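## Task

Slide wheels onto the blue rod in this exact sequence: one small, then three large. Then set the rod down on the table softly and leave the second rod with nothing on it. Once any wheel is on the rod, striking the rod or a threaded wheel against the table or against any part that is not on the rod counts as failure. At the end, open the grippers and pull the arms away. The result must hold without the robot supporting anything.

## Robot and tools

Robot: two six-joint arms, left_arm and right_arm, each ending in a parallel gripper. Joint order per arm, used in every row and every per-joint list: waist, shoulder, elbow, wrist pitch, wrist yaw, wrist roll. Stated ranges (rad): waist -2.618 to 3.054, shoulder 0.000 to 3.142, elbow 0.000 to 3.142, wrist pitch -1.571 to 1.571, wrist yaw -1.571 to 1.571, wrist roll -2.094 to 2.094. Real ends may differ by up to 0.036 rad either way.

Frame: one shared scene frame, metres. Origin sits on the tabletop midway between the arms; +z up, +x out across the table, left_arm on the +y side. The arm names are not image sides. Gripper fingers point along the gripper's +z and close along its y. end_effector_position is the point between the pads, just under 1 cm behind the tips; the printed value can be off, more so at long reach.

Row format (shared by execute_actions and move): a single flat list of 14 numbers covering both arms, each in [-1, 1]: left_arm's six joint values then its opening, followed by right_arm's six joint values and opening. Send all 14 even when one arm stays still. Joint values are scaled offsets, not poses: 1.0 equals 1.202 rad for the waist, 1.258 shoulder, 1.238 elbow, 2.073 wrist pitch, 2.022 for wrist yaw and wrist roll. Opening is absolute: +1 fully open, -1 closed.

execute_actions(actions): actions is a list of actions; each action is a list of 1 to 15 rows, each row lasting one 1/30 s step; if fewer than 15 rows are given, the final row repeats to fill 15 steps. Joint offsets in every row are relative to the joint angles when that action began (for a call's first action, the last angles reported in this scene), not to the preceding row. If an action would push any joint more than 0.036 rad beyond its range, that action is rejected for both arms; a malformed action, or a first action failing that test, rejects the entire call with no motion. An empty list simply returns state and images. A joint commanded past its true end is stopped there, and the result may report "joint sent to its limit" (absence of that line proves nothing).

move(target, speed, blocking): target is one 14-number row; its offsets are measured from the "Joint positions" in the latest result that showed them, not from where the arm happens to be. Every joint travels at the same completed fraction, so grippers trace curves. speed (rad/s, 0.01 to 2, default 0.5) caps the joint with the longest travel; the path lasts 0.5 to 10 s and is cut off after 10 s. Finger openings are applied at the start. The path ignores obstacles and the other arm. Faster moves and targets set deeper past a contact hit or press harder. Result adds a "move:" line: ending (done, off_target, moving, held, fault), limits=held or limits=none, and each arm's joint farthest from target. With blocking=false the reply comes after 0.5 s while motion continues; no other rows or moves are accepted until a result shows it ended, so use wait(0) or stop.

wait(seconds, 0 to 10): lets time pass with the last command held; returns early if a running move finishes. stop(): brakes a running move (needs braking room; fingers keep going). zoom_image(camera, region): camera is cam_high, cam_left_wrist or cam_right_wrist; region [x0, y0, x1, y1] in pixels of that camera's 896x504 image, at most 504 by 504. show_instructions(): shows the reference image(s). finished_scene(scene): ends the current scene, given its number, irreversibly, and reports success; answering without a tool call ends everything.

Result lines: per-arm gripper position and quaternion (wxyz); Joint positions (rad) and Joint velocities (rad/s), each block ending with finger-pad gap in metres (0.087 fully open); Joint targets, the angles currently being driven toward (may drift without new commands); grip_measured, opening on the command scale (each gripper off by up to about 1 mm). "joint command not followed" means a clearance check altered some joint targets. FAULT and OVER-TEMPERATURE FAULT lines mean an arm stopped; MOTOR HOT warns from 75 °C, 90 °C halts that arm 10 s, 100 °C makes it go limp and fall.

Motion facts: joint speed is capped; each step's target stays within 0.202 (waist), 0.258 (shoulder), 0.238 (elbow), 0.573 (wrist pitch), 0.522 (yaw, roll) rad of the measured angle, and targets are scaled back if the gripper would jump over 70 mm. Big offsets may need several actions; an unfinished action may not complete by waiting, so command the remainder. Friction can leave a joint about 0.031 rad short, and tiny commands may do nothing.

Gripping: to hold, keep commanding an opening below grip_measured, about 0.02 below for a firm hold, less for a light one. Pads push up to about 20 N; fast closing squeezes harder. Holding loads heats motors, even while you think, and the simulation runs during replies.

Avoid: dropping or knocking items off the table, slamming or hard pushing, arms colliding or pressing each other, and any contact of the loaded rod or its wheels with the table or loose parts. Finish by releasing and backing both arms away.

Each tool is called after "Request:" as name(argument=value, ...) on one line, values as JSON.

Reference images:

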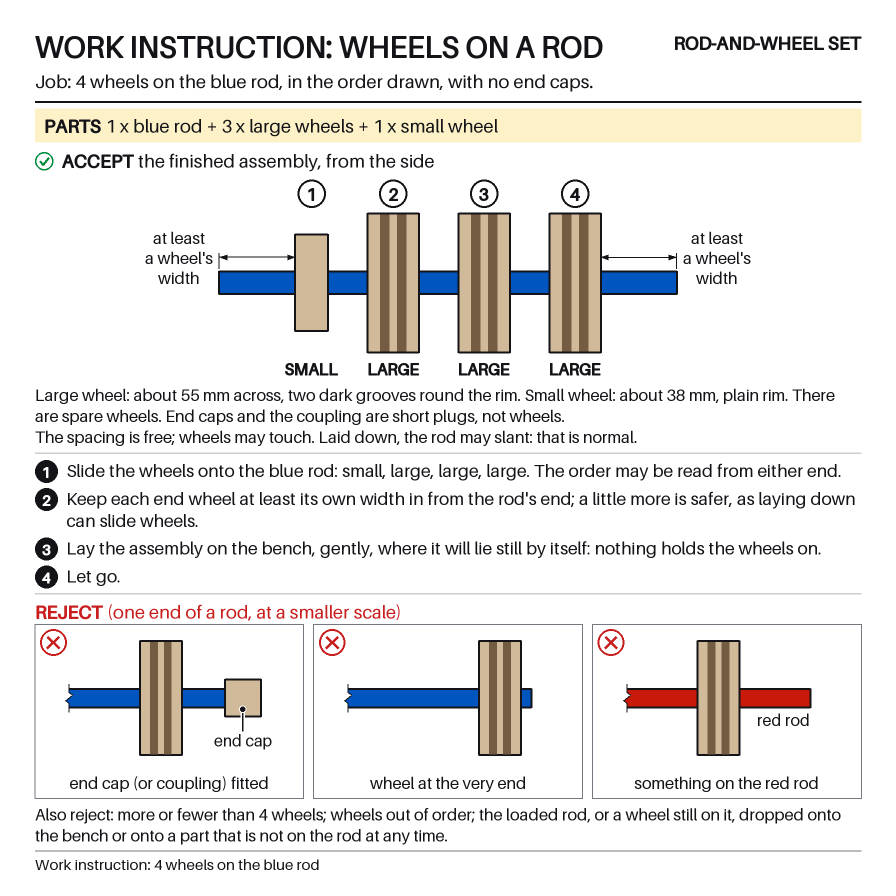

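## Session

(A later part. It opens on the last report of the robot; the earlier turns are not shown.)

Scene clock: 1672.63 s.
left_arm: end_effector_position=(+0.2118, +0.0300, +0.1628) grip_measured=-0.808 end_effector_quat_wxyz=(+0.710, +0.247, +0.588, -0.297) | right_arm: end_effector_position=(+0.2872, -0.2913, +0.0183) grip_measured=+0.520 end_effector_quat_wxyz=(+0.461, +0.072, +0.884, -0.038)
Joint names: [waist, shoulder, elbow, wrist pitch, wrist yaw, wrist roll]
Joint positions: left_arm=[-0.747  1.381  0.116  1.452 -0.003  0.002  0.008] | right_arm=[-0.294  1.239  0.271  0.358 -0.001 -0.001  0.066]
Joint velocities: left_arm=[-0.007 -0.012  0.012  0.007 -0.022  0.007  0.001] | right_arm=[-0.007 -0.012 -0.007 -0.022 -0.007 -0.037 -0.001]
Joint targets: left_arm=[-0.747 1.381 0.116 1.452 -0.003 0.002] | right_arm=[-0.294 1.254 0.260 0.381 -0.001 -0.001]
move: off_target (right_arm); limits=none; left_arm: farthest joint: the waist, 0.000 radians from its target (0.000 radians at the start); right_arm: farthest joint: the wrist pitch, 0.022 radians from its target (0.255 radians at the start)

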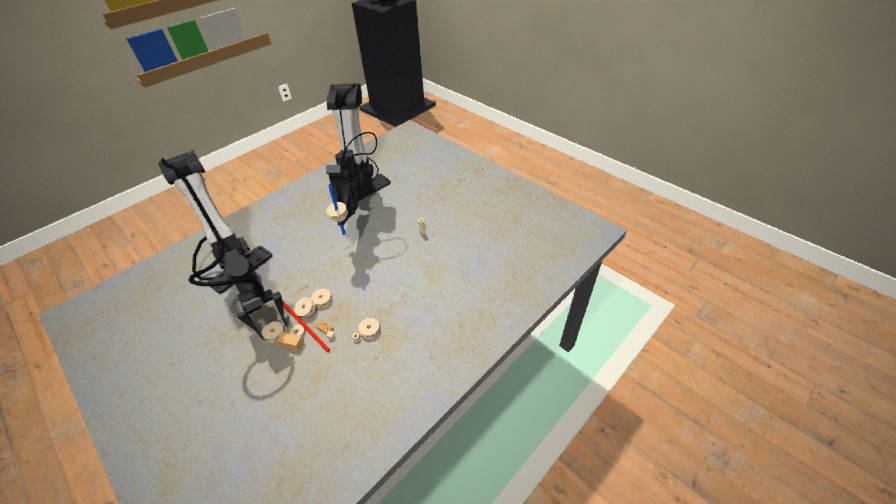

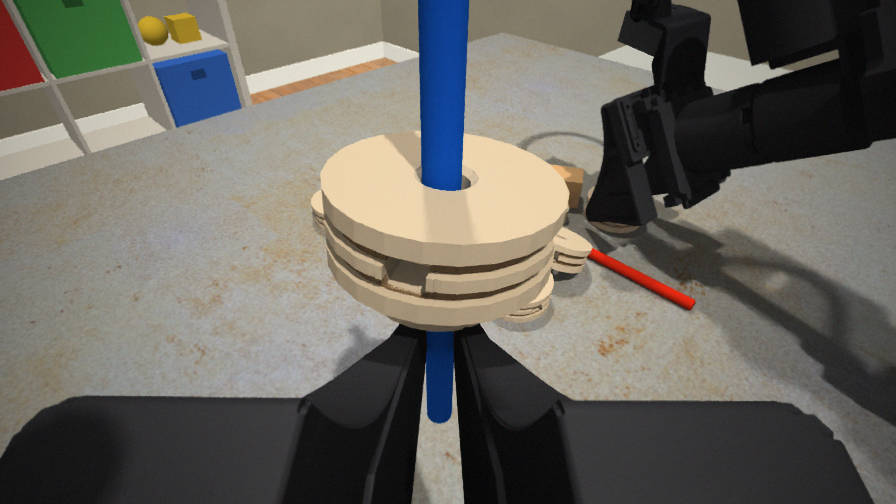

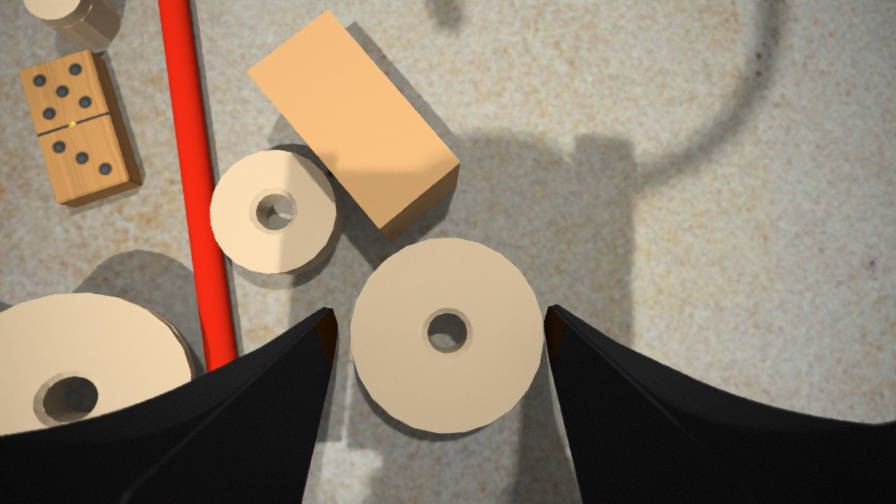

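Request:
execute_actions(actions=[[[0,0,0,0,0,0,-0.86,0,0,0,0,0,0,0.48],[0,0,0,0,0,0,-0.86,0,0,0,0,0,0,0.44],[0,0,0,0,0,0,-0.86,0,0,0,0,0,0,0.41],[0,0,0,0,0,0,-0.86,0,0,0,0,0,0,0.38],[0,0,0,0,0,0,-0.86,0,0,0,0,0,0,0.36],[0,0,0,0,0,0,-0.86,0,0,0,0,0,0,0.34],[0,0,0,0,0,0,-0.86,0,0,0,0,0,0,0.32],[0,0,0,0,0,0,-0.86,0,0,0,0,0,0,0.30],[0,0,0,0,0,0,-0.86,0,0,0,0,0,0,0.28],[0,0,0,0,0,0,-0.86,0,0,0,0,0,0,0.26],[0,0,0,0,0,0,-0.86,0,0,0,0,0,0,0.24],[0,0,0,0,0,0,-0.86,0,0,0,0,0,0,0.22]],[[0,0,0,0,0,0,-0.86,0,-0.0395,0.0275,-0.0273,0,0,0.22],[0,0,0,0,0,0,-0.86,0,-0.0480,0.0323,-0.0354,0,0,0.22],[0,0,0,0,0,0,-0.86,0,-0.0564,0.0372,-0.0434,0,0,0.22],[0,0,0,0,0,0,-0.86,0,-0.0649,0.0420,-0.0515,0,0,0.22],[0,0,0,0,0,0,-0.86,0,-0.0734,0.0469,-0.0595,0,0,0.22],[0,0,0,0,0,0,-0.86,0,-0.0819,0.0517,-0.0675,0,0,0.22],[0,0,0,0,0,0,-0.86,0,-0.0904,0.0566,-0.0756,0,0,0.22],[0,0,0,0,0,0,-0.86,0,-0.0988,0.0614,-0.0836,0,0,0.22],[0,0,0,0,0,0,-0.86,0,-0.1073,0.0663,-0.0917,0,0,0.22],[0,0,0,0,0,0,-0.86,0,-0.1158,0.0711,-0.0997,0,0,0.22],[0,0,0,0,0,0,-0.86,0,-0.1243,0.0760,-0.1077,0,0,0.22],[0,0,0,0,0,0,-0.86,0,-0.1328,0.0808,-0.1158,0,0,0.22],[0,0,0,0,0,0,-0.86,0,-0.1412,0.0857,-0.1238,0,0,0.22],[0,0,0,0,0,0,-0.86,0,-0.1431,0.0864,-0.1249,0,0,0.22],[0,0,0,0,0,0,-0.86,0,-0.1431,0.0864,-0.1249,0,0,0.22]]])

Scene clock: 1737.43 s.
left_arm: end_effector_position=(+0.2118, +0.0300, +0.1628) grip_measured=-0.808 end_effector_quat_wxyz=(+0.710, +0.247, +0.588, -0.297) | right_arm: end_effector_position=(+0.2898, -0.2917, +0.0576) grip_measured=+0.294 end_effector_quat_wxyz=(+0.476, +0.071, +0.876, -0.039)
Joint names: [waist, shoulder, elbow, wrist pitch, wrist yaw, wrist roll]
Joint positions: left_arm=[-0.747  1.381  0.116  1.452 -0.003  0.002  0.008] | right_arm=[-0.294  1.083  0.354  0.152 -0.001 -0.001  0.057]
Joint velocities: left_arm=[-0.007  0.012 -0.027 -0.066 -0.007  0.051  0.002] | right_arm=[ 0.007 -0.164  0.095 -0.33  -0.095 -0.051 -0.   ]
Joint targets: left_arm=[-0.747 1.381 0.116 1.452 -0.003 0.002] | right_arm=[-0.294 1.059 0.377 0.100 -0.001 -0.001]

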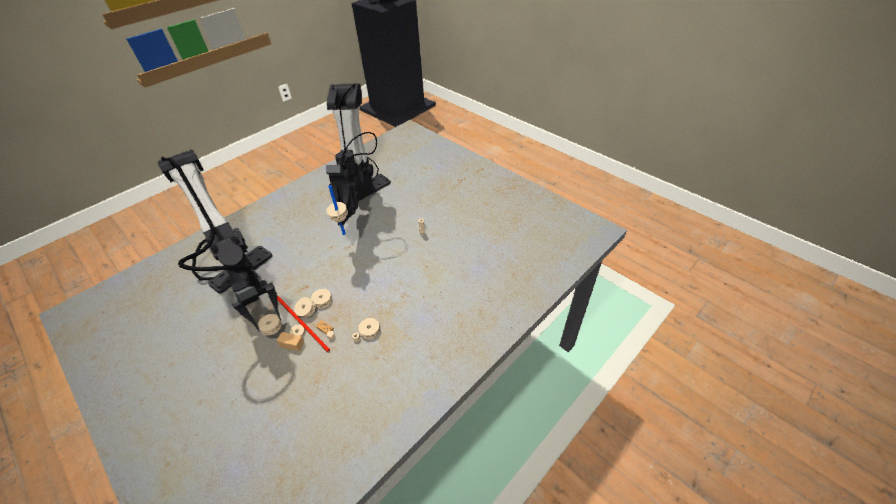

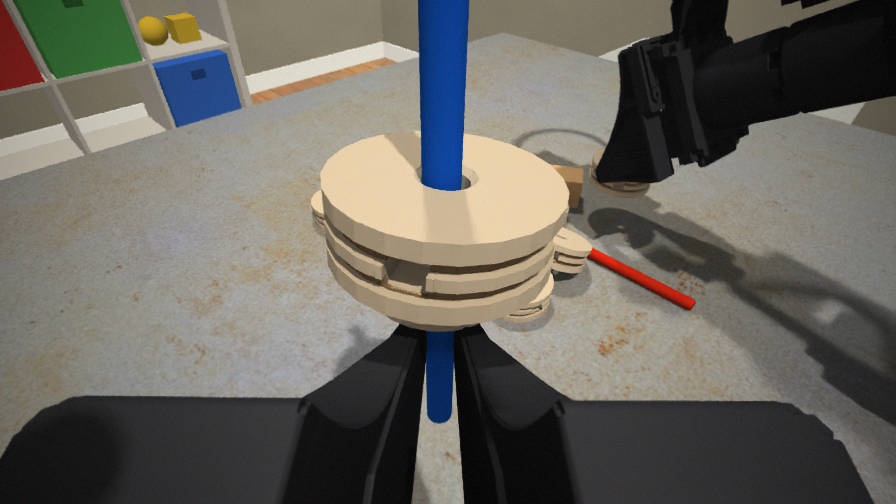

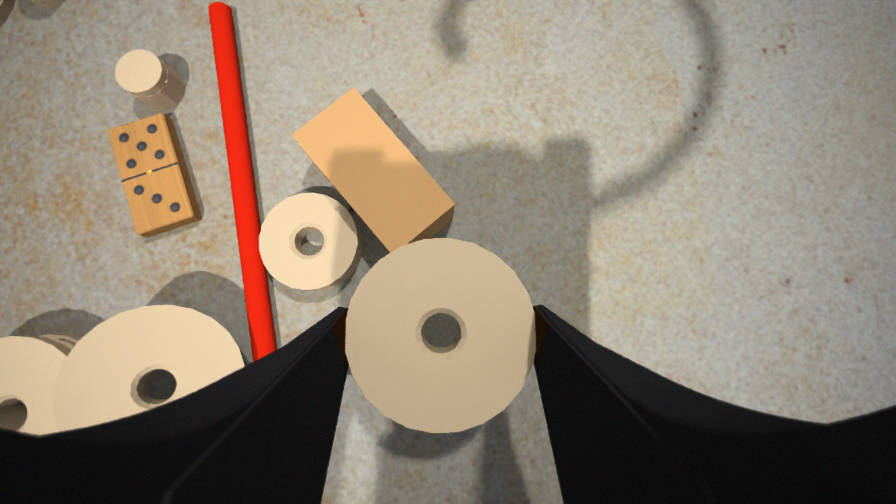

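Request:
move(target=[0,0,0,0,0,0,-0.86,0.5358,0.1804,0.996,-0.5027,0,0,0.22], speed=0.9)

Scene clock: 1744.87 s.
left_arm: end_effector_position=(+0.2118, +0.0300, +0.1628) grip_measured=-0.808 end_effector_quat_wxyz=(+0.710, +0.247, +0.588, -0.297) | right_arm: end_effector_position=(+0.2985, -0.0831, +0.3147) grip_measured=+0.294 end_effector_quat_wxyz=(+0.449, -0.208, +0.862, +0.108)
Joint names: [waist, shoulder, elbow, wrist pitch, wrist yaw, wrist roll]
Joint positions: left_arm=[-0.747  1.381  0.116  1.452 -0.003  0.002  0.008] | right_arm=[ 0.343  1.296  1.571 -0.885 -0.    -0.001  0.057]
Joint velocities: left_arm=[-0.002 -0.007  0.002 -0.081  0.022 -0.022 -0.001] | right_arm=[ 0.012 -0.007  0.012 -0.037  0.007  0.037  0.001]
Joint targets: left_arm=[-0.747 1.381 0.116 1.452 -0.003 0.002] | right_arm=[0.350 1.309 1.588 -0.890 -0.001 -0.001]
move: done; limits=none; left_arm: farthest joint: the waist, 0.000 radians from its target (0.000 radians at the start); right_arm: farthest joint: the elbow, 0.016 radians from its target (1.228 radians at the start)

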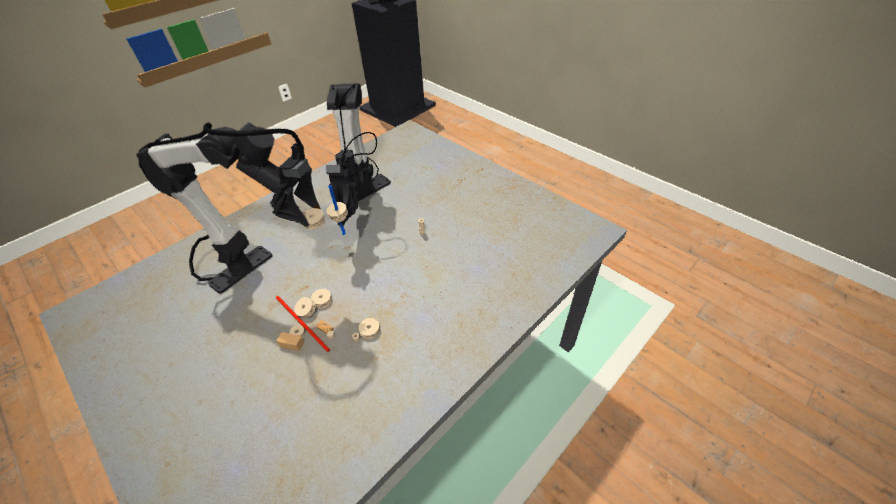

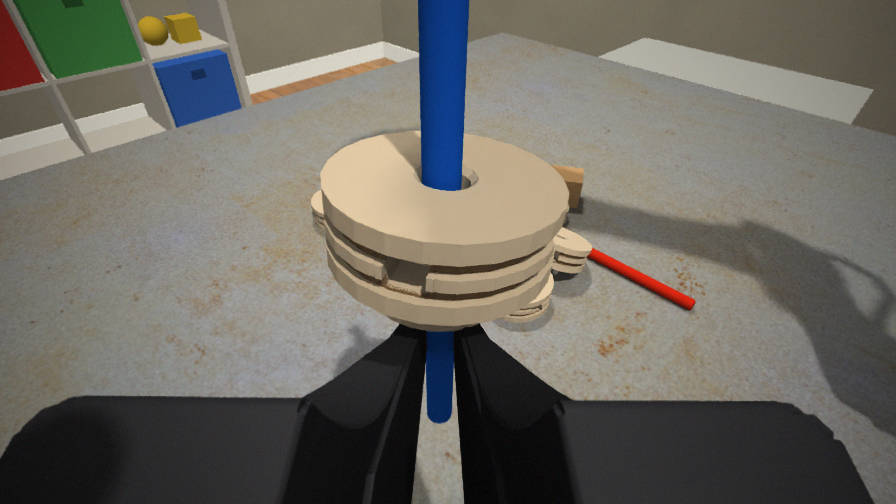

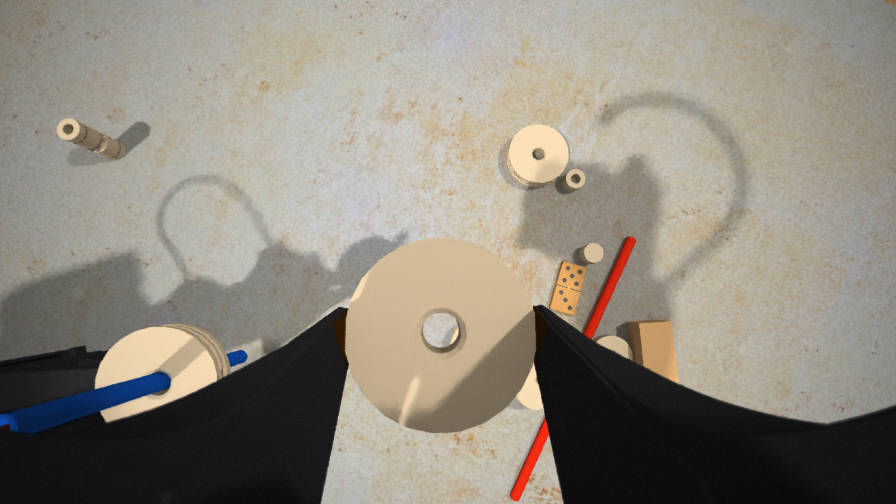

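Request:
move(target=[0,0,0,0,0,0,-0.86,0.3536,0.0399,0.0975,-0.0359,0,0,0.22], speed=0.5)

Request:
zoom_image(camera="cam_right_wrist", region=[380, 270, 500, 390])

Scene clock: 1759.23 s.
left_arm: end_effector_position=(+0.2118, +0.0300, +0.1628) grip_measured=-0.808 end_effector_quat_wxyz=(+0.710, +0.247, +0.588, -0.297) | right_arm: end_effector_position=(+0.2071, +0.0290, +0.3301) grip_measured=+0.294 end_effector_quat_wxyz=(+0.415, -0.383, +0.801, +0.198)
Joint names: [waist, shoulder, elbow, wrist pitch, wrist yaw, wrist roll]
Joint positions: left_arm=[-0.747  1.381  0.116  1.452 -0.003  0.002  0.008] | right_arm=[ 0.762  1.332  1.671 -0.955  0.001 -0.001  0.057]
Joint velocities: left_arm=[-0.002  0.012  0.007 -0.022  0.007 -0.066  0.   ] | right_arm=[ 0.007  0.002 -0.012 -0.037 -0.022  0.066  0.   ]
Joint targets: left_arm=[-0.747 1.381 0.116 1.452 -0.003 0.002] | right_arm=[0.768 1.346 1.692 -0.959 -0.000 -0.001]
move: off_target (right_arm); limits=none; left_arm: farthest joint: the waist, 0.000 radians from its target (0.000 radians at the start); right_arm: farthest joint: the elbow, 0.021 radians from its target (0.121 radians at the start)

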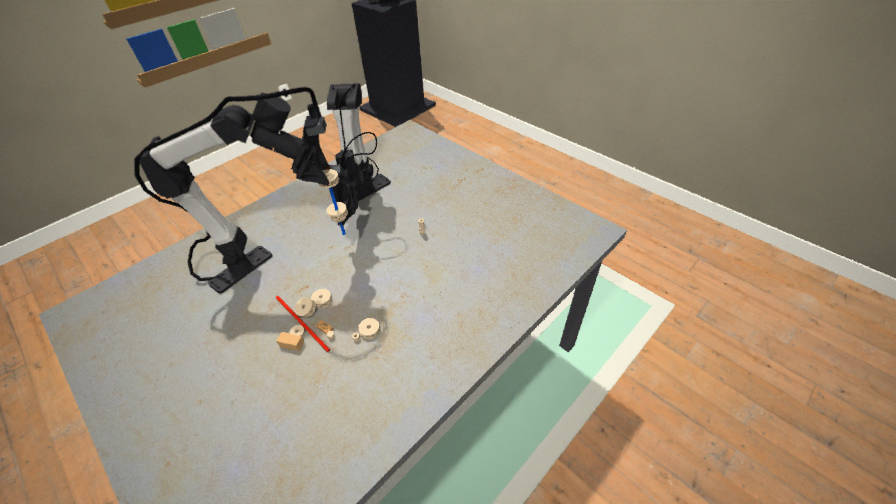

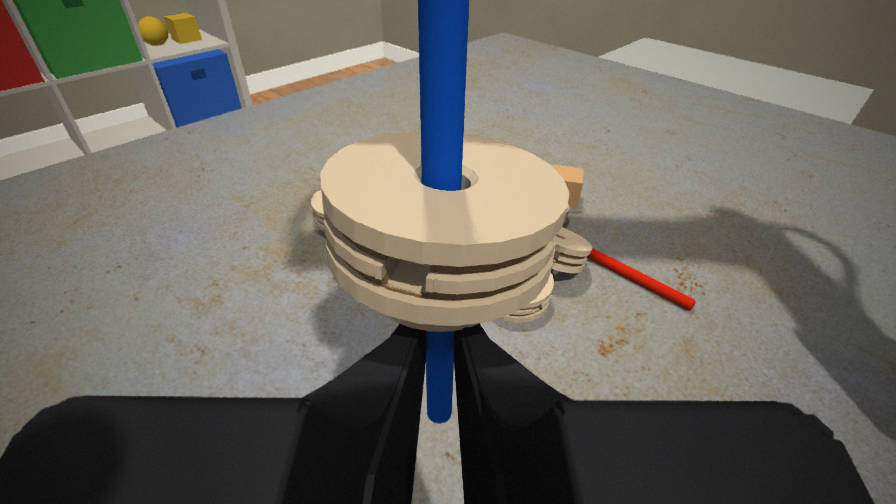

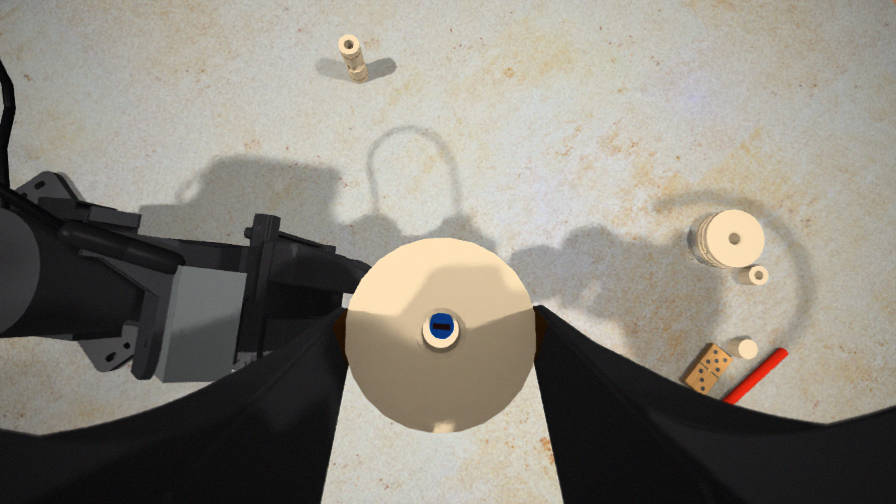

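Region (380, 270, 500, 390) of cam_right_wrist's 896x504 image, scaled by 4.200, with more detail than that image has.

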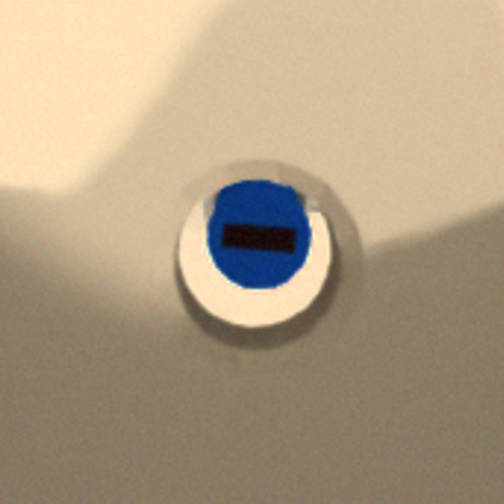

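Request:
execute_actions(actions=[[[0,0,0,0,0,0,-0.86,0,-0.0254,-0.0302,0.0291,0,0,0.22],[0,0,0,0,0,0,-0.86,0,-0.0280,-0.0379,0.0322,0,0,0.22],[0,0,0,0,0,0,-0.86,0,-0.0305,-0.0455,0.0353,0,0,0.22],[0,0,0,0,0,0,-0.86,0,-0.0331,-0.0531,0.0384,0,0,0.22],[0,0,0,0,0,0,-0.86,0,-0.0356,-0.0607,0.0415,0,0,0.22],[0,0,0,0,0,0,-0.86,0,-0.0382,-0.0683,0.0446,0,0,0.22],[0,0,0,0,0,0,-0.86,0,-0.0407,-0.0759,0.0477,0,0,0.22],[0,0,0,0,0,0,-0.86,0,-0.0433,-0.0835,0.0508,0,0,0.22],[0,0,0,0,0,0,-0.86,0,-0.0458,-0.0912,0.0539,0,0,0.22],[0,0,0,0,0,0,-0.86,0,-0.0484,-0.0988,0.0570,0,0,0.22],[0,0,0,0,0,0,-0.86,0,-0.0509,-0.1064,0.0595,0,0,0.22],[0,0,0,0,0,0,-0.86,0,-0.0535,-0.1140,0.0595,0,0,0.22],[0,0,0,0,0,0,-0.86,0,-0.0560,-0.1216,0.0595,0,0,0.22],[0,0,0,0,0,0,-0.86,0,-0.0565,-0.1231,0.0595,0,0,0.22],[0,0,0,0,0,0,-0.86,0,-0.0565,-0.1231,0.0595,0,0,0.22]]])

Request:
wait(seconds=0.4)

Request:
zoom_image(camera="cam_right_wrist", region=[380, 270, 500, 390])

Scene clock: 1792.50 s.
left_arm: end_effector_position=(+0.2118, +0.0300, +0.1628) grip_measured=-0.808 end_effector_quat_wxyz=(+0.710, +0.247, +0.588, -0.297) | right_arm: end_effector_position=(+0.2063, +0.0280, +0.3062) grip_measured=+0.294 end_effector_quat_wxyz=(+0.413, -0.384, +0.802, +0.197)
Joint names: [waist, shoulder, elbow, wrist pitch, wrist yaw, wrist roll]
Joint positions: left_arm=[-0.747  1.381  0.116  1.452 -0.003  0.002  0.008] | right_arm=[ 0.762  1.285  1.534 -0.869  0.001 -0.001  0.057]
Joint velocities: left_arm=[ 0.007 -0.002  0.012 -0.007 -0.037 -0.051 -0.   ] | right_arm=[-0.017 -0.017 -0.129  0.095 -0.081 -0.037 -0.001]
Joint targets: left_arm=[-0.747 1.381 0.116 1.452 -0.003 0.002] | right_arm=[0.762 1.261 1.519 -0.831 0.001 -0.001]

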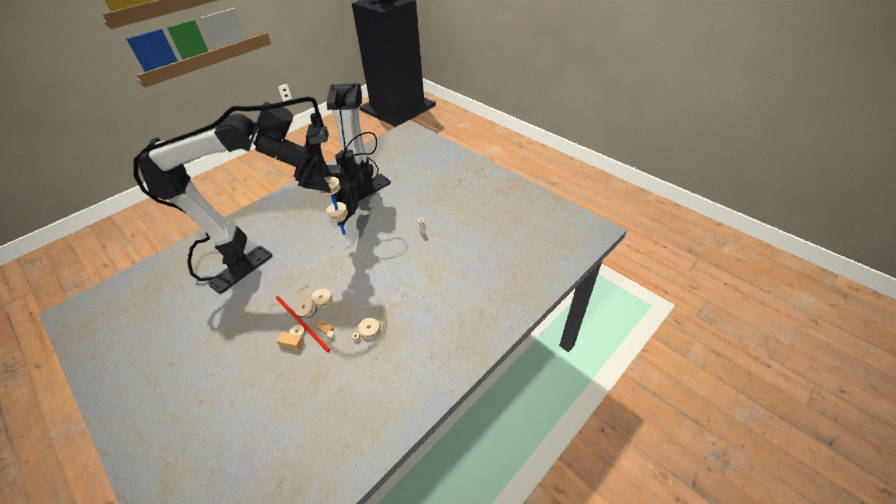

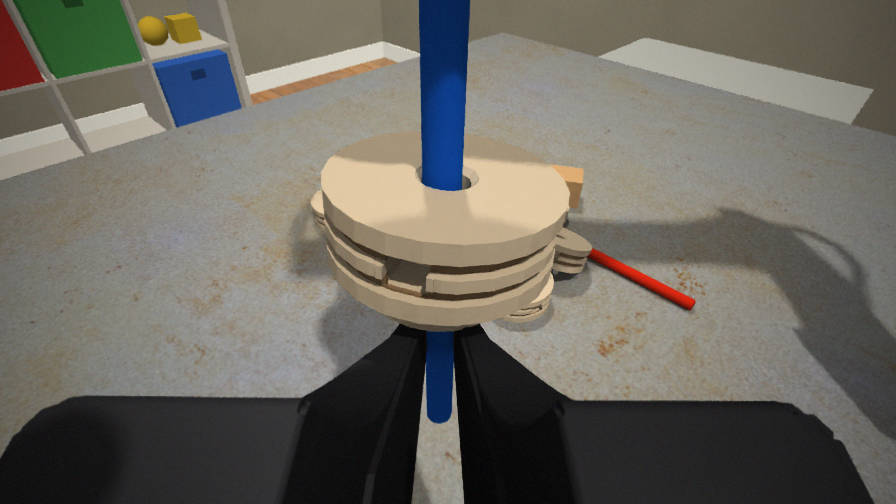

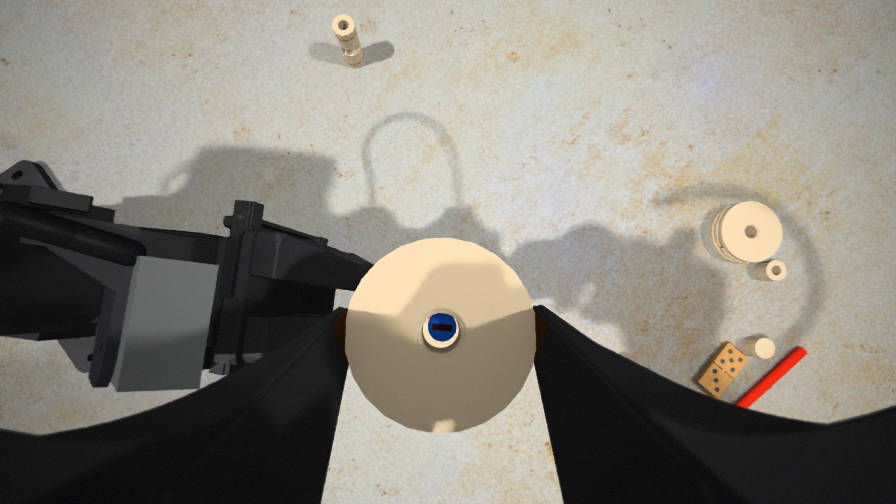

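Scene clock: 1792.90 s.
left_arm: end_effector_position=(+0.2118, +0.0300, +0.1628) grip_measured=-0.808 end_effector_quat_wxyz=(+0.710, +0.247, +0.588, -0.297) | right_arm: end_effector_position=(+0.2073, +0.0293, +0.3063) grip_measured=+0.294 end_effector_quat_wxyz=(+0.415, -0.383, +0.801, +0.198)
Joint names: [waist, shoulder, elbow, wrist pitch, wrist yaw, wrist roll]
Joint positions: left_arm=[-0.747  1.381  0.116  1.452 -0.003  0.002  0.008] | right_arm=[ 0.762  1.285  1.529 -0.858  0.001 -0.001  0.057]
Joint velocities: left_arm=[ 0.002  0.002  0.002  0.022 -0.022  0.051  0.   ] | right_arm=[-0.017  0.012  0.002 -0.022 -0.066  0.037  0.   ]
Joint targets: left_arm=[-0.747 1.381 0.116 1.452 -0.003 0.002] | right_arm=[0.762 1.261 1.519 -0.831 0.001 -0.001]
wait: 0.40 s; no rest

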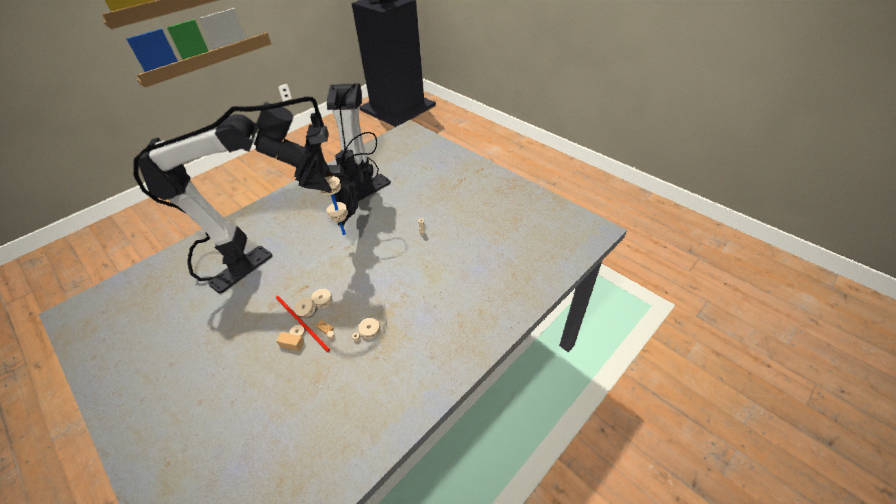

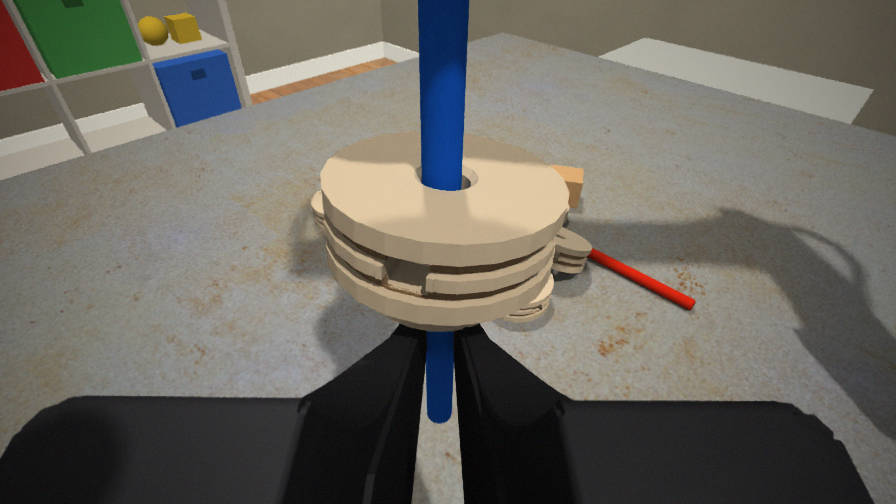

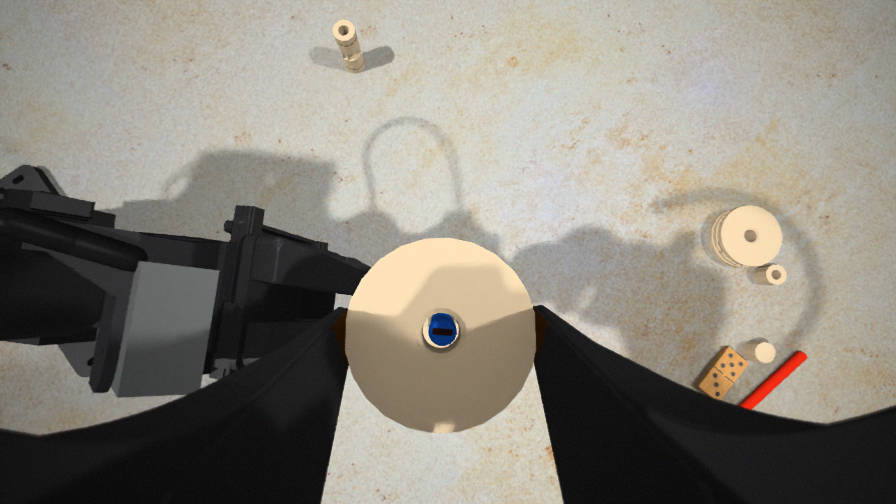

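Region (380, 270, 500, 390) of cam_right_wrist's 896x504 image, scaled by 4.200, with more detail than that image has.

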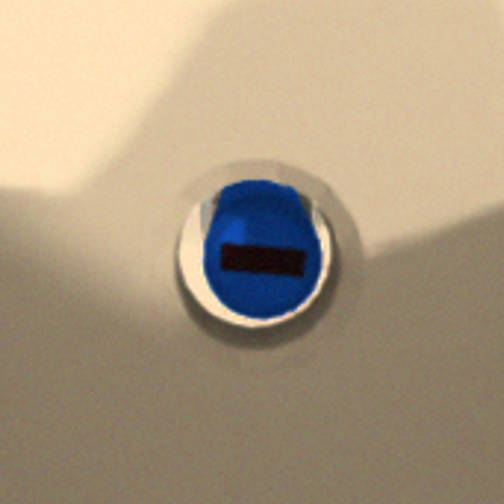

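Request:
execute_actions(actions=[[[0,0,0,0,0,0,-0.86,0,-0.0239,-0.0258,0.0279,0,0,0.22],[0,0,0,0,0,0,-0.86,0,-0.0259,-0.0326,0.0308,0,0,0.22],[0,0,0,0,0,0,-0.86,0,-0.0279,-0.0394,0.0337,0,0,0.22],[0,0,0,0,0,0,-0.86,0,-0.0299,-0.0462,0.0366,0,0,0.22],[0,0,0,0,0,0,-0.86,0,-0.0319,-0.0530,0.0395,0,0,0.22],[0,0,0,0,0,0,-0.86,0,-0.0339,-0.0598,0.0424,0,0,0.22],[0,0,0,0,0,0,-0.86,0,-0.0359,-0.0666,0.0453,0,0,0.22],[0,0,0,0,0,0,-0.86,0,-0.0379,-0.0733,0.0482,0,0,0.22],[0,0,0,0,0,0,-0.86,0,-0.0399,-0.0801,0.0511,0,0,0.22],[0,0,0,0,0,0,-0.86,0,-0.0420,-0.0869,0.0540,0,0,0.22],[0,0,0,0,0,0,-0.86,0,-0.0440,-0.0937,0.0569,0,0,0.22],[0,0,0,0,0,0,-0.86,0,-0.0460,-0.1005,0.0598,0,0,0.22],[0,0,0,0,0,0,-0.86,0,-0.0480,-0.1073,0.0627,0,0,0.22],[0,0,0,0,0,0,-0.86,0,-0.0500,-0.1141,0.0656,0,0,0.22],[0,0,0,0,0,0,-0.86,0,-0.0520,-0.1208,0.0685,0,0,0.22]],[[0,0,0,0,0,0,-0.86,0,-0.0227,-0.0248,0.0275,0,0,0.22],[0,0,0,0,0,0,-0.86,0,-0.0243,-0.0311,0.0303,0,0,0.22],[0,0,0,0,0,0,-0.86,0,-0.0259,-0.0374,0.0331,0,0,0.22],[0,0,0,0,0,0,-0.86,0,-0.0275,-0.0438,0.0359,0,0,0.22],[0,0,0,0,0,0,-0.86,0,-0.0291,-0.0501,0.0387,0,0,0.22],[0,0,0,0,0,0,-0.86,0,-0.0307,-0.0564,0.0415,0,0,0.22],[0,0,0,0,0,0,-0.86,0,-0.0323,-0.0628,0.0443,0,0,0.22],[0,0,0,0,0,0,-0.86,0,-0.0339,-0.0691,0.0472,0,0,0.22],[0,0,0,0,0,0,-0.86,0,-0.0355,-0.0754,0.0500,0,0,0.22],[0,0,0,0,0,0,-0.86,0,-0.0371,-0.0818,0.0528,0,0,0.22],[0,0,0,0,0,0,-0.86,0,-0.0387,-0.0881,0.0556,0,0,0.22],[0,0,0,0,0,0,-0.86,0,-0.0403,-0.0944,0.0584,0,0,0.22],[0,0,0,0,0,0,-0.86,0,-0.0419,-0.1007,0.0612,0,0,0.22],[0,0,0,0,0,0,-0.86,0,-0.0435,-0.1071,0.0640,0,0,0.22],[0,0,0,0,0,0,-0.86,0,-0.0451,-0.1134,0.0669,0,0,0.22]],[[0,0,0,0,0,0,-0.86,0,-0.0216,-0.0237,0.0273,0,0,0.22],[0,0,0,0,0,0,-0.86,0,-0.0228,-0.0296,0.0301,0,0,0.22],[0,0,0,0,0,0,-0.86,0,-0.0241,-0.0355,0.0329,0,0,0.22],[0,0,0,0,0,0,-0.86,0,-0.0253,-0.0414,0.0357,0,0,0.22],[0,0,0,0,0,0,-0.86,0,-0.0265,-0.0473,0.0385,0,0,0.22],[0,0,0,0,0,0,-0.86,0,-0.0277,-0.0532,0.0413,0,0,0.22],[0,0,0,0,0,0,-0.86,0,-0.0289,-0.0591,0.0441,0,0,0.22],[0,0,0,0,0,0,-0.86,0,-0.0301,-0.0650,0.0469,0,0,0.22],[0,0,0,0,0,0,-0.86,0,-0.0313,-0.0709,0.0497,0,0,0.22],[0,0,0,0,0,0,-0.86,0,-0.0325,-0.0768,0.0525,0,0,0.22],[0,0,0,0,0,0,-0.86,0,-0.0337,-0.0827,0.0550,0,0,0.22],[0,0,0,0,0,0,-0.86,0,-0.0349,-0.0887,0.0550,0,0,0.22],[0,0,0,0,0,0,-0.86,0,-0.0361,-0.0946,0.0550,0,0,0.22],[0,0,0,0,0,0,-0.86,0,-0.0368,-0.0971,0.0550,0,0,0.22],[0,0,0,0,0,0,-0.86,0,-0.0368,-0.0971,0.0550,0,0,0.22]]])

Scene clock: 1845.90 s.
left_arm: end_effector_position=(+0.2118, +0.0300, +0.1628) grip_measured=-0.808 end_effector_quat_wxyz=(+0.710, +0.247, +0.588, -0.297) | right_arm: end_effector_position=(+0.2070, +0.0289, +0.2381) grip_measured=+0.294 end_effector_quat_wxyz=(+0.416, -0.383, +0.801, +0.198)
Joint names: [waist, shoulder, elbow, wrist pitch, wrist yaw, wrist roll]
Joint positions: left_arm=[-0.747  1.381  0.116  1.452 -0.003  0.002  0.008] | right_arm=[ 0.762  1.192  1.181 -0.602  0.001 -0.001  0.057]
Joint velocities: left_arm=[-0.007 -0.022 -0.002 -0.022 -0.037 -0.095 -0.001] | right_arm=[ 0.007 -0.027 -0.129 -0.081 -0.066 -0.022  0.001]
Joint targets: left_arm=[-0.747 1.381 0.116 1.452 -0.003 0.002] | right_arm=[0.762 1.169 1.166 -0.566 0.001 -0.001]

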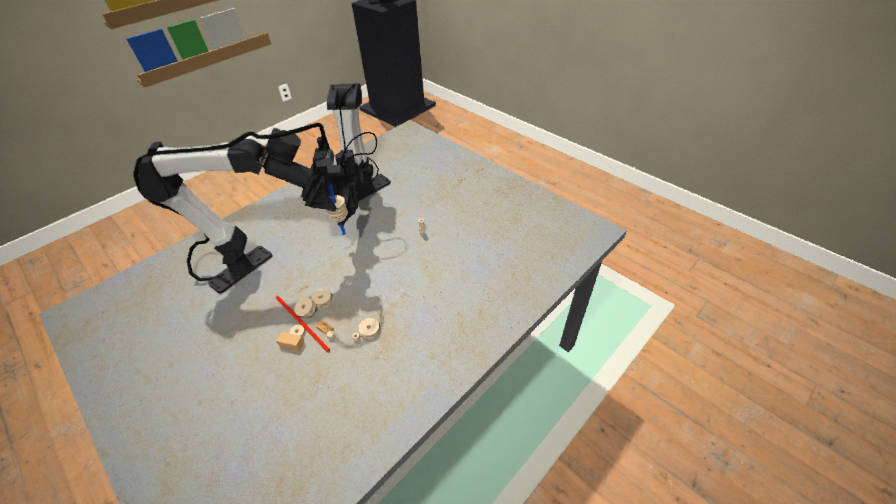

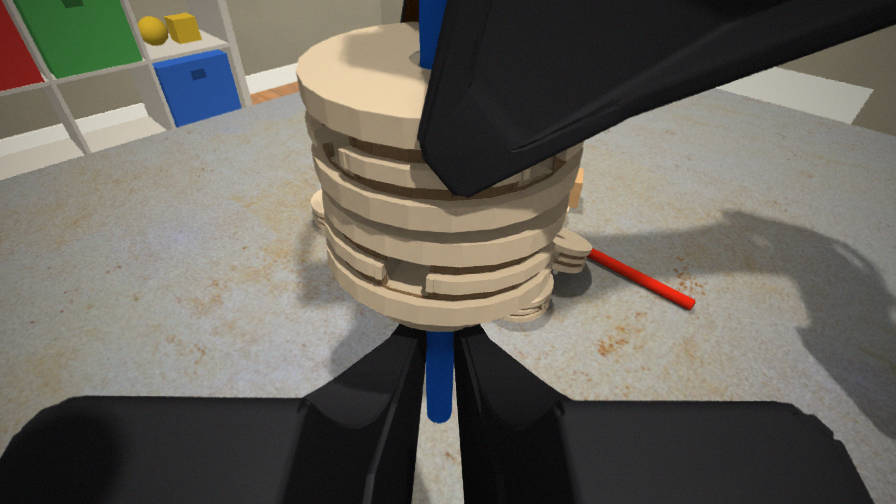

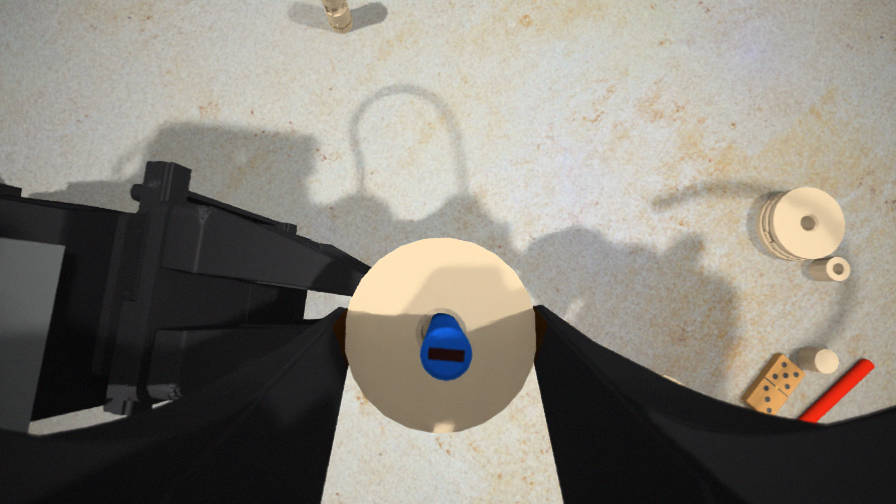

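Request:
execute_actions(actions=[[[0,0,0,0,0,0,-0.86,0,0,0,0,0,0,0.30],[0,0,0,0,0,0,-0.86,0,0,0,0,0,0,0.32],[0,0,0,0,0,0,-0.86,0,0,0,0,0,0,0.35],[0,0,0,0,0,0,-0.86,0,0,0,0,0,0,0.39],[0,0,0,0,0,0,-0.86,0,0,0,0,0,0,0.44],[0,0,0,0,0,0,-0.86,0,0,0,0,0,0,0.44],[0,0,0,0,0,0,-0.86,0,0,0,0,0,0,0.44],[0,0,0,0,0,0,-0.86,0,-0.02,0,-0.005,0,0,0.44],[0,0,0,0,0,0,-0.86,0,-0.03,0,-0.012,0,0,0.44],[0,0,0,0,0,0,-0.86,0,-0.04,0,-0.018,0,0,0.44],[0,0,0,0,0,0,-0.86,0,-0.05,0,-0.024,0,0,0.44],[0,0,0,0,0,0,-0.86,0,-0.06,0,-0.030,0,0,0.44],[0,0,0,0,0,0,-0.86,0,-0.07,0,-0.036,0,0,0.44],[0,0,0,0,0,0,-0.86,0,-0.08,0,-0.042,0,0,0.44],[0,0,0,0,0,0,-0.86,0,-0.09,0,-0.048,0,0,0.44]],[[0,0,0,0,0,0,-0.86,0,-0.045,0,-0.024,0,0,0.44],[0,0,0,0,0,0,-0.86,0,-0.055,0,-0.030,0,0,0.44],[0,0,0,0,0,0,-0.86,0,-0.065,0,-0.036,0,0,0.44],[0,0,0,0,0,0,-0.86,0,-0.075,0,-0.042,0,0,0.44],[0,0,0,0,0,0,-0.86,0,-0.085,0,-0.048,0,0,0.44],[0,0,0,0,0,0,-0.86,0,-0.095,0,-0.054,0,0,0.44],[0,0,0,0,0,0,-0.86,0,-0.105,0,-0.060,0,0,0.44],[0,0,0,0,0,0,-0.86,0,-0.115,0,-0.066,0,0,0.44],[0,0,0,0,0,0,-0.86,-0.01,-0.125,0,-0.072,0,0,0.44],[0,0,0,0,0,0,-0.86,-0.02,-0.125,0,-0.072,0,0,0.44],[0,0,0,0,0,0,-0.86,-0.035,-0.125,0,-0.072,0,0,0.44],[0,0,0,0,0,0,-0.86,-0.05,-0.125,0,-0.072,0,0,0.44],[0,0,0,0,0,0,-0.86,-0.068,-0.125,0,-0.072,0,0,0.44],[0,0,0,0,0,0,-0.86,-0.086,-0.125,0,-0.072,0,0,0.44],[0,0,0,0,0,0,-0.86,-0.104,-0.125,0,-0.072,0,0,0.44]],[[0,0,0,0,0,0,-0.86,-0.06,0,0,0,0,0,0.44],[0,0,0,0,0,0,-0.86,-0.078,0,0,0,0,0,0.44],[0,0,0,0,0,0,-0.86,-0.096,0,0,0,0,0,0.44],[0,0,0,0,0,0,-0.86,-0.114,0,0,0,0,0,0.44],[0,0,0,0,0,0,-0.86,-0.132,0,0,0,0,0,0.44],[0,0,0,0,0,0,-0.86,-0.150,0,0,0,0,0,0.44],[0,0,0,0,0,0,-0.86,-0.168,0,0,0,0,0,0.44],[0,0,0,0,0,0,-0.86,-0.186,0,0,0,0,0,0.44],[0,0,0,0,0,0,-0.86,-0.204,0,0,0,0,0,0.44],[0,0,0,0,0,0,-0.86,-0.222,0,0,0,0,0,0.44],[0,0,0,0,0,0,-0.86,-0.240,0,0,0,0,0,0.44],[0,0,0,0,0,0,-0.86,-0.255,0,0,0,0,0,0.44],[0,0,0,0,0,0,-0.86,-0.265,0,0,0,0,0,0.44],[0,0,0,0,0,0,-0.86,-0.27,0,0,0,0,0,0.44],[0,0,0,0,0,0,-0.86,-0.27,0,0,0,0,0,0.44]]])

Scene clock: 1914.13 s.
left_arm: end_effector_position=(+0.2118, +0.0300, +0.1601) grip_measured=-0.808 end_effector_quat_wxyz=(+0.707, +0.248, +0.592, -0.296) | right_arm: end_effector_position=(+0.2399, -0.1044, +0.2676) grip_measured=+0.440 end_effector_quat_wxyz=(+0.460, -0.218, +0.853, +0.118)
Joint names: [waist, shoulder, elbow, wrist pitch, wrist yaw, wrist roll]
Joint positions: left_arm=[-0.747  1.381  0.116  1.441 -0.003  0.002  0.008] | right_arm=[ 0.369  0.978  1.176 -0.779 -0.001 -0.001  0.063]
Joint velocities: left_arm=[ 0.002 -0.017 -0.007 -0.037  0.037  0.037 -0.001] | right_arm=[-0.203  0.017  0.002  0.022 -0.022  0.007  0.001]
Joint targets: left_arm=[-0.747 1.381 0.116 1.445 -0.003 0.002] | right_arm=[0.355 0.978 1.176 -0.777 -0.000 -0.001]

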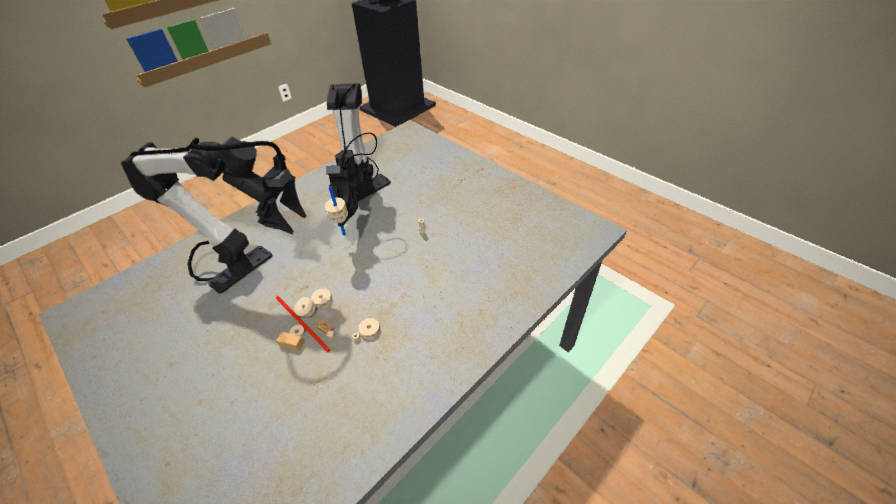

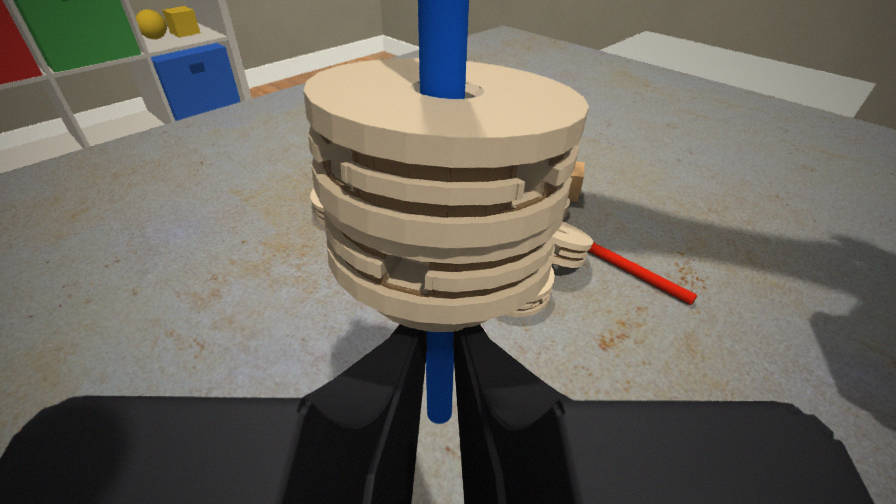

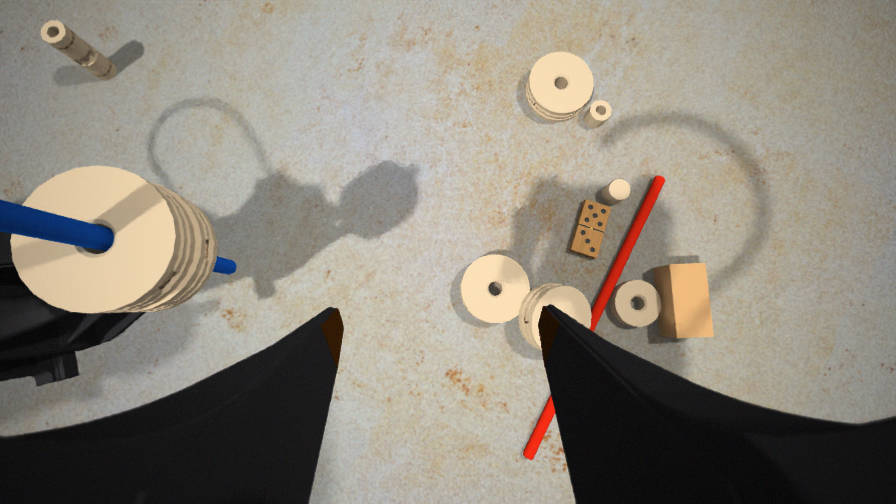

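Request:
move(target=[0,0,0,0.0174,0,0,-0.86,-0.1792,0.6831,-0.1637,0.4993,0,0,0.5], speed=0.8)

Scene clock: 1922.67 s.
left_arm: end_effector_position=(+0.2118, +0.0300, +0.1619) grip_measured=-0.808 end_effector_quat_wxyz=(+0.709, +0.247, +0.589, -0.297) | right_arm: end_effector_position=(+0.4412, -0.1066, +0.0411) grip_measured=+0.500 end_effector_quat_wxyz=(+0.450, -0.129, +0.881, +0.066)
Joint names: [waist, shoulder, elbow, wrist pitch, wrist yaw, wrist roll]
Joint positions: left_arm=[-0.747  1.381  0.116  1.448 -0.003  0.002  0.008] | right_arm=[ 0.16   1.839  0.978  0.234 -0.001 -0.001  0.066]
Joint velocities: left_arm=[-0.022  0.002  0.002 -0.037 -0.022  0.051 -0.001] | right_arm=[ 0.002  0.017 -0.002  0.022  0.007 -0.022 -0.001]
Joint targets: left_arm=[-0.747 1.381 0.116 1.478 -0.003 0.002] | right_arm=[0.154 1.838 0.973 0.256 -0.001 -0.001]
move: off_target (left_arm, right_arm); limits=none; left_arm: farthest joint: the wrist pitch, 0.029 radians from its target (0.036 radians at the start); right_arm: farthest joint: the wrist pitch, 0.022 radians from its target (1.035 radians at the start)

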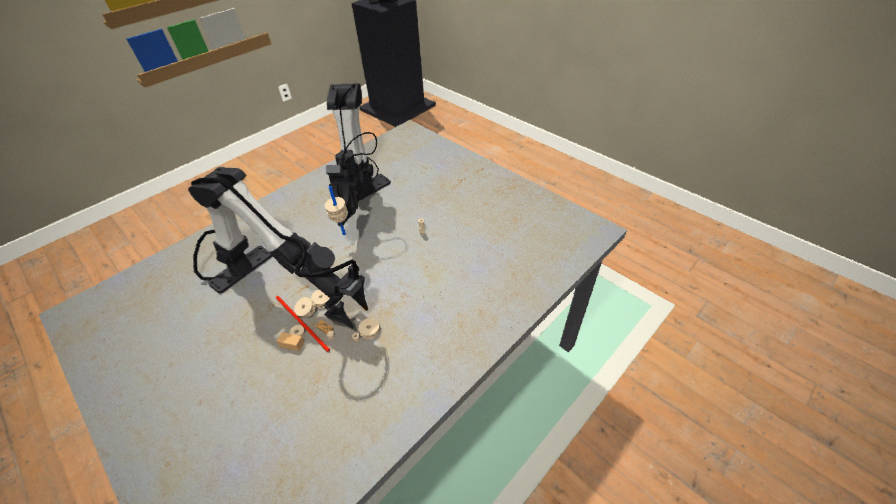

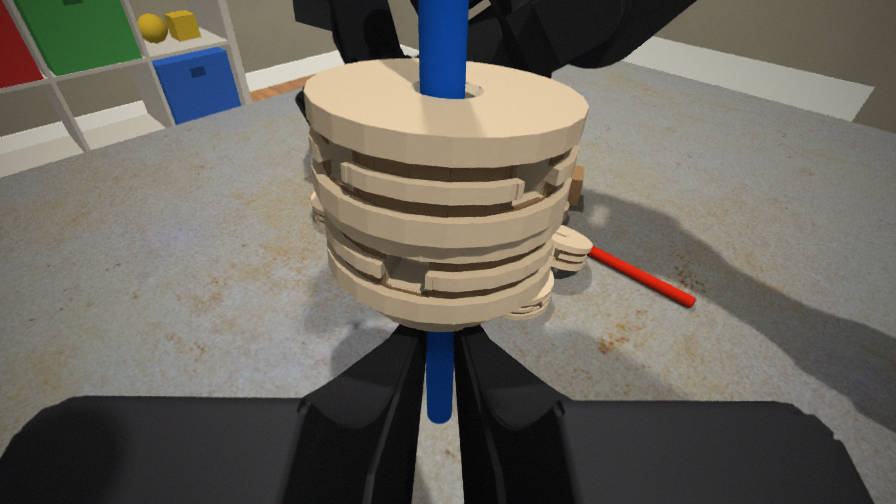

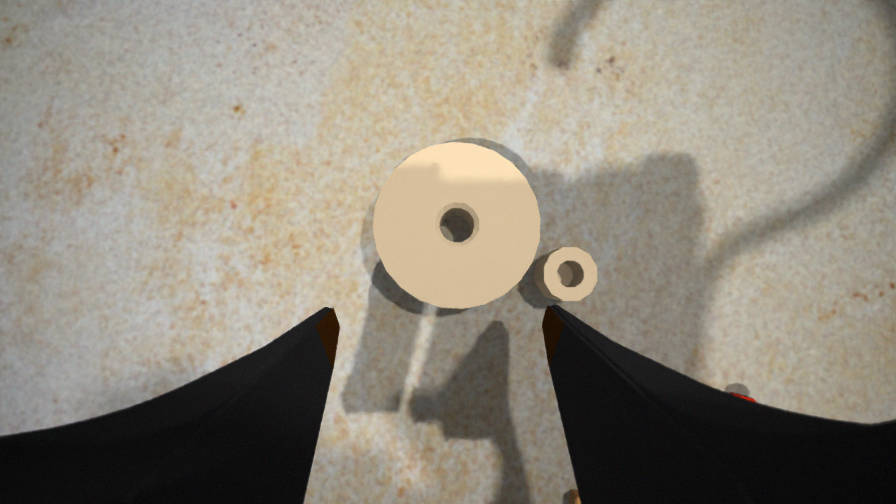

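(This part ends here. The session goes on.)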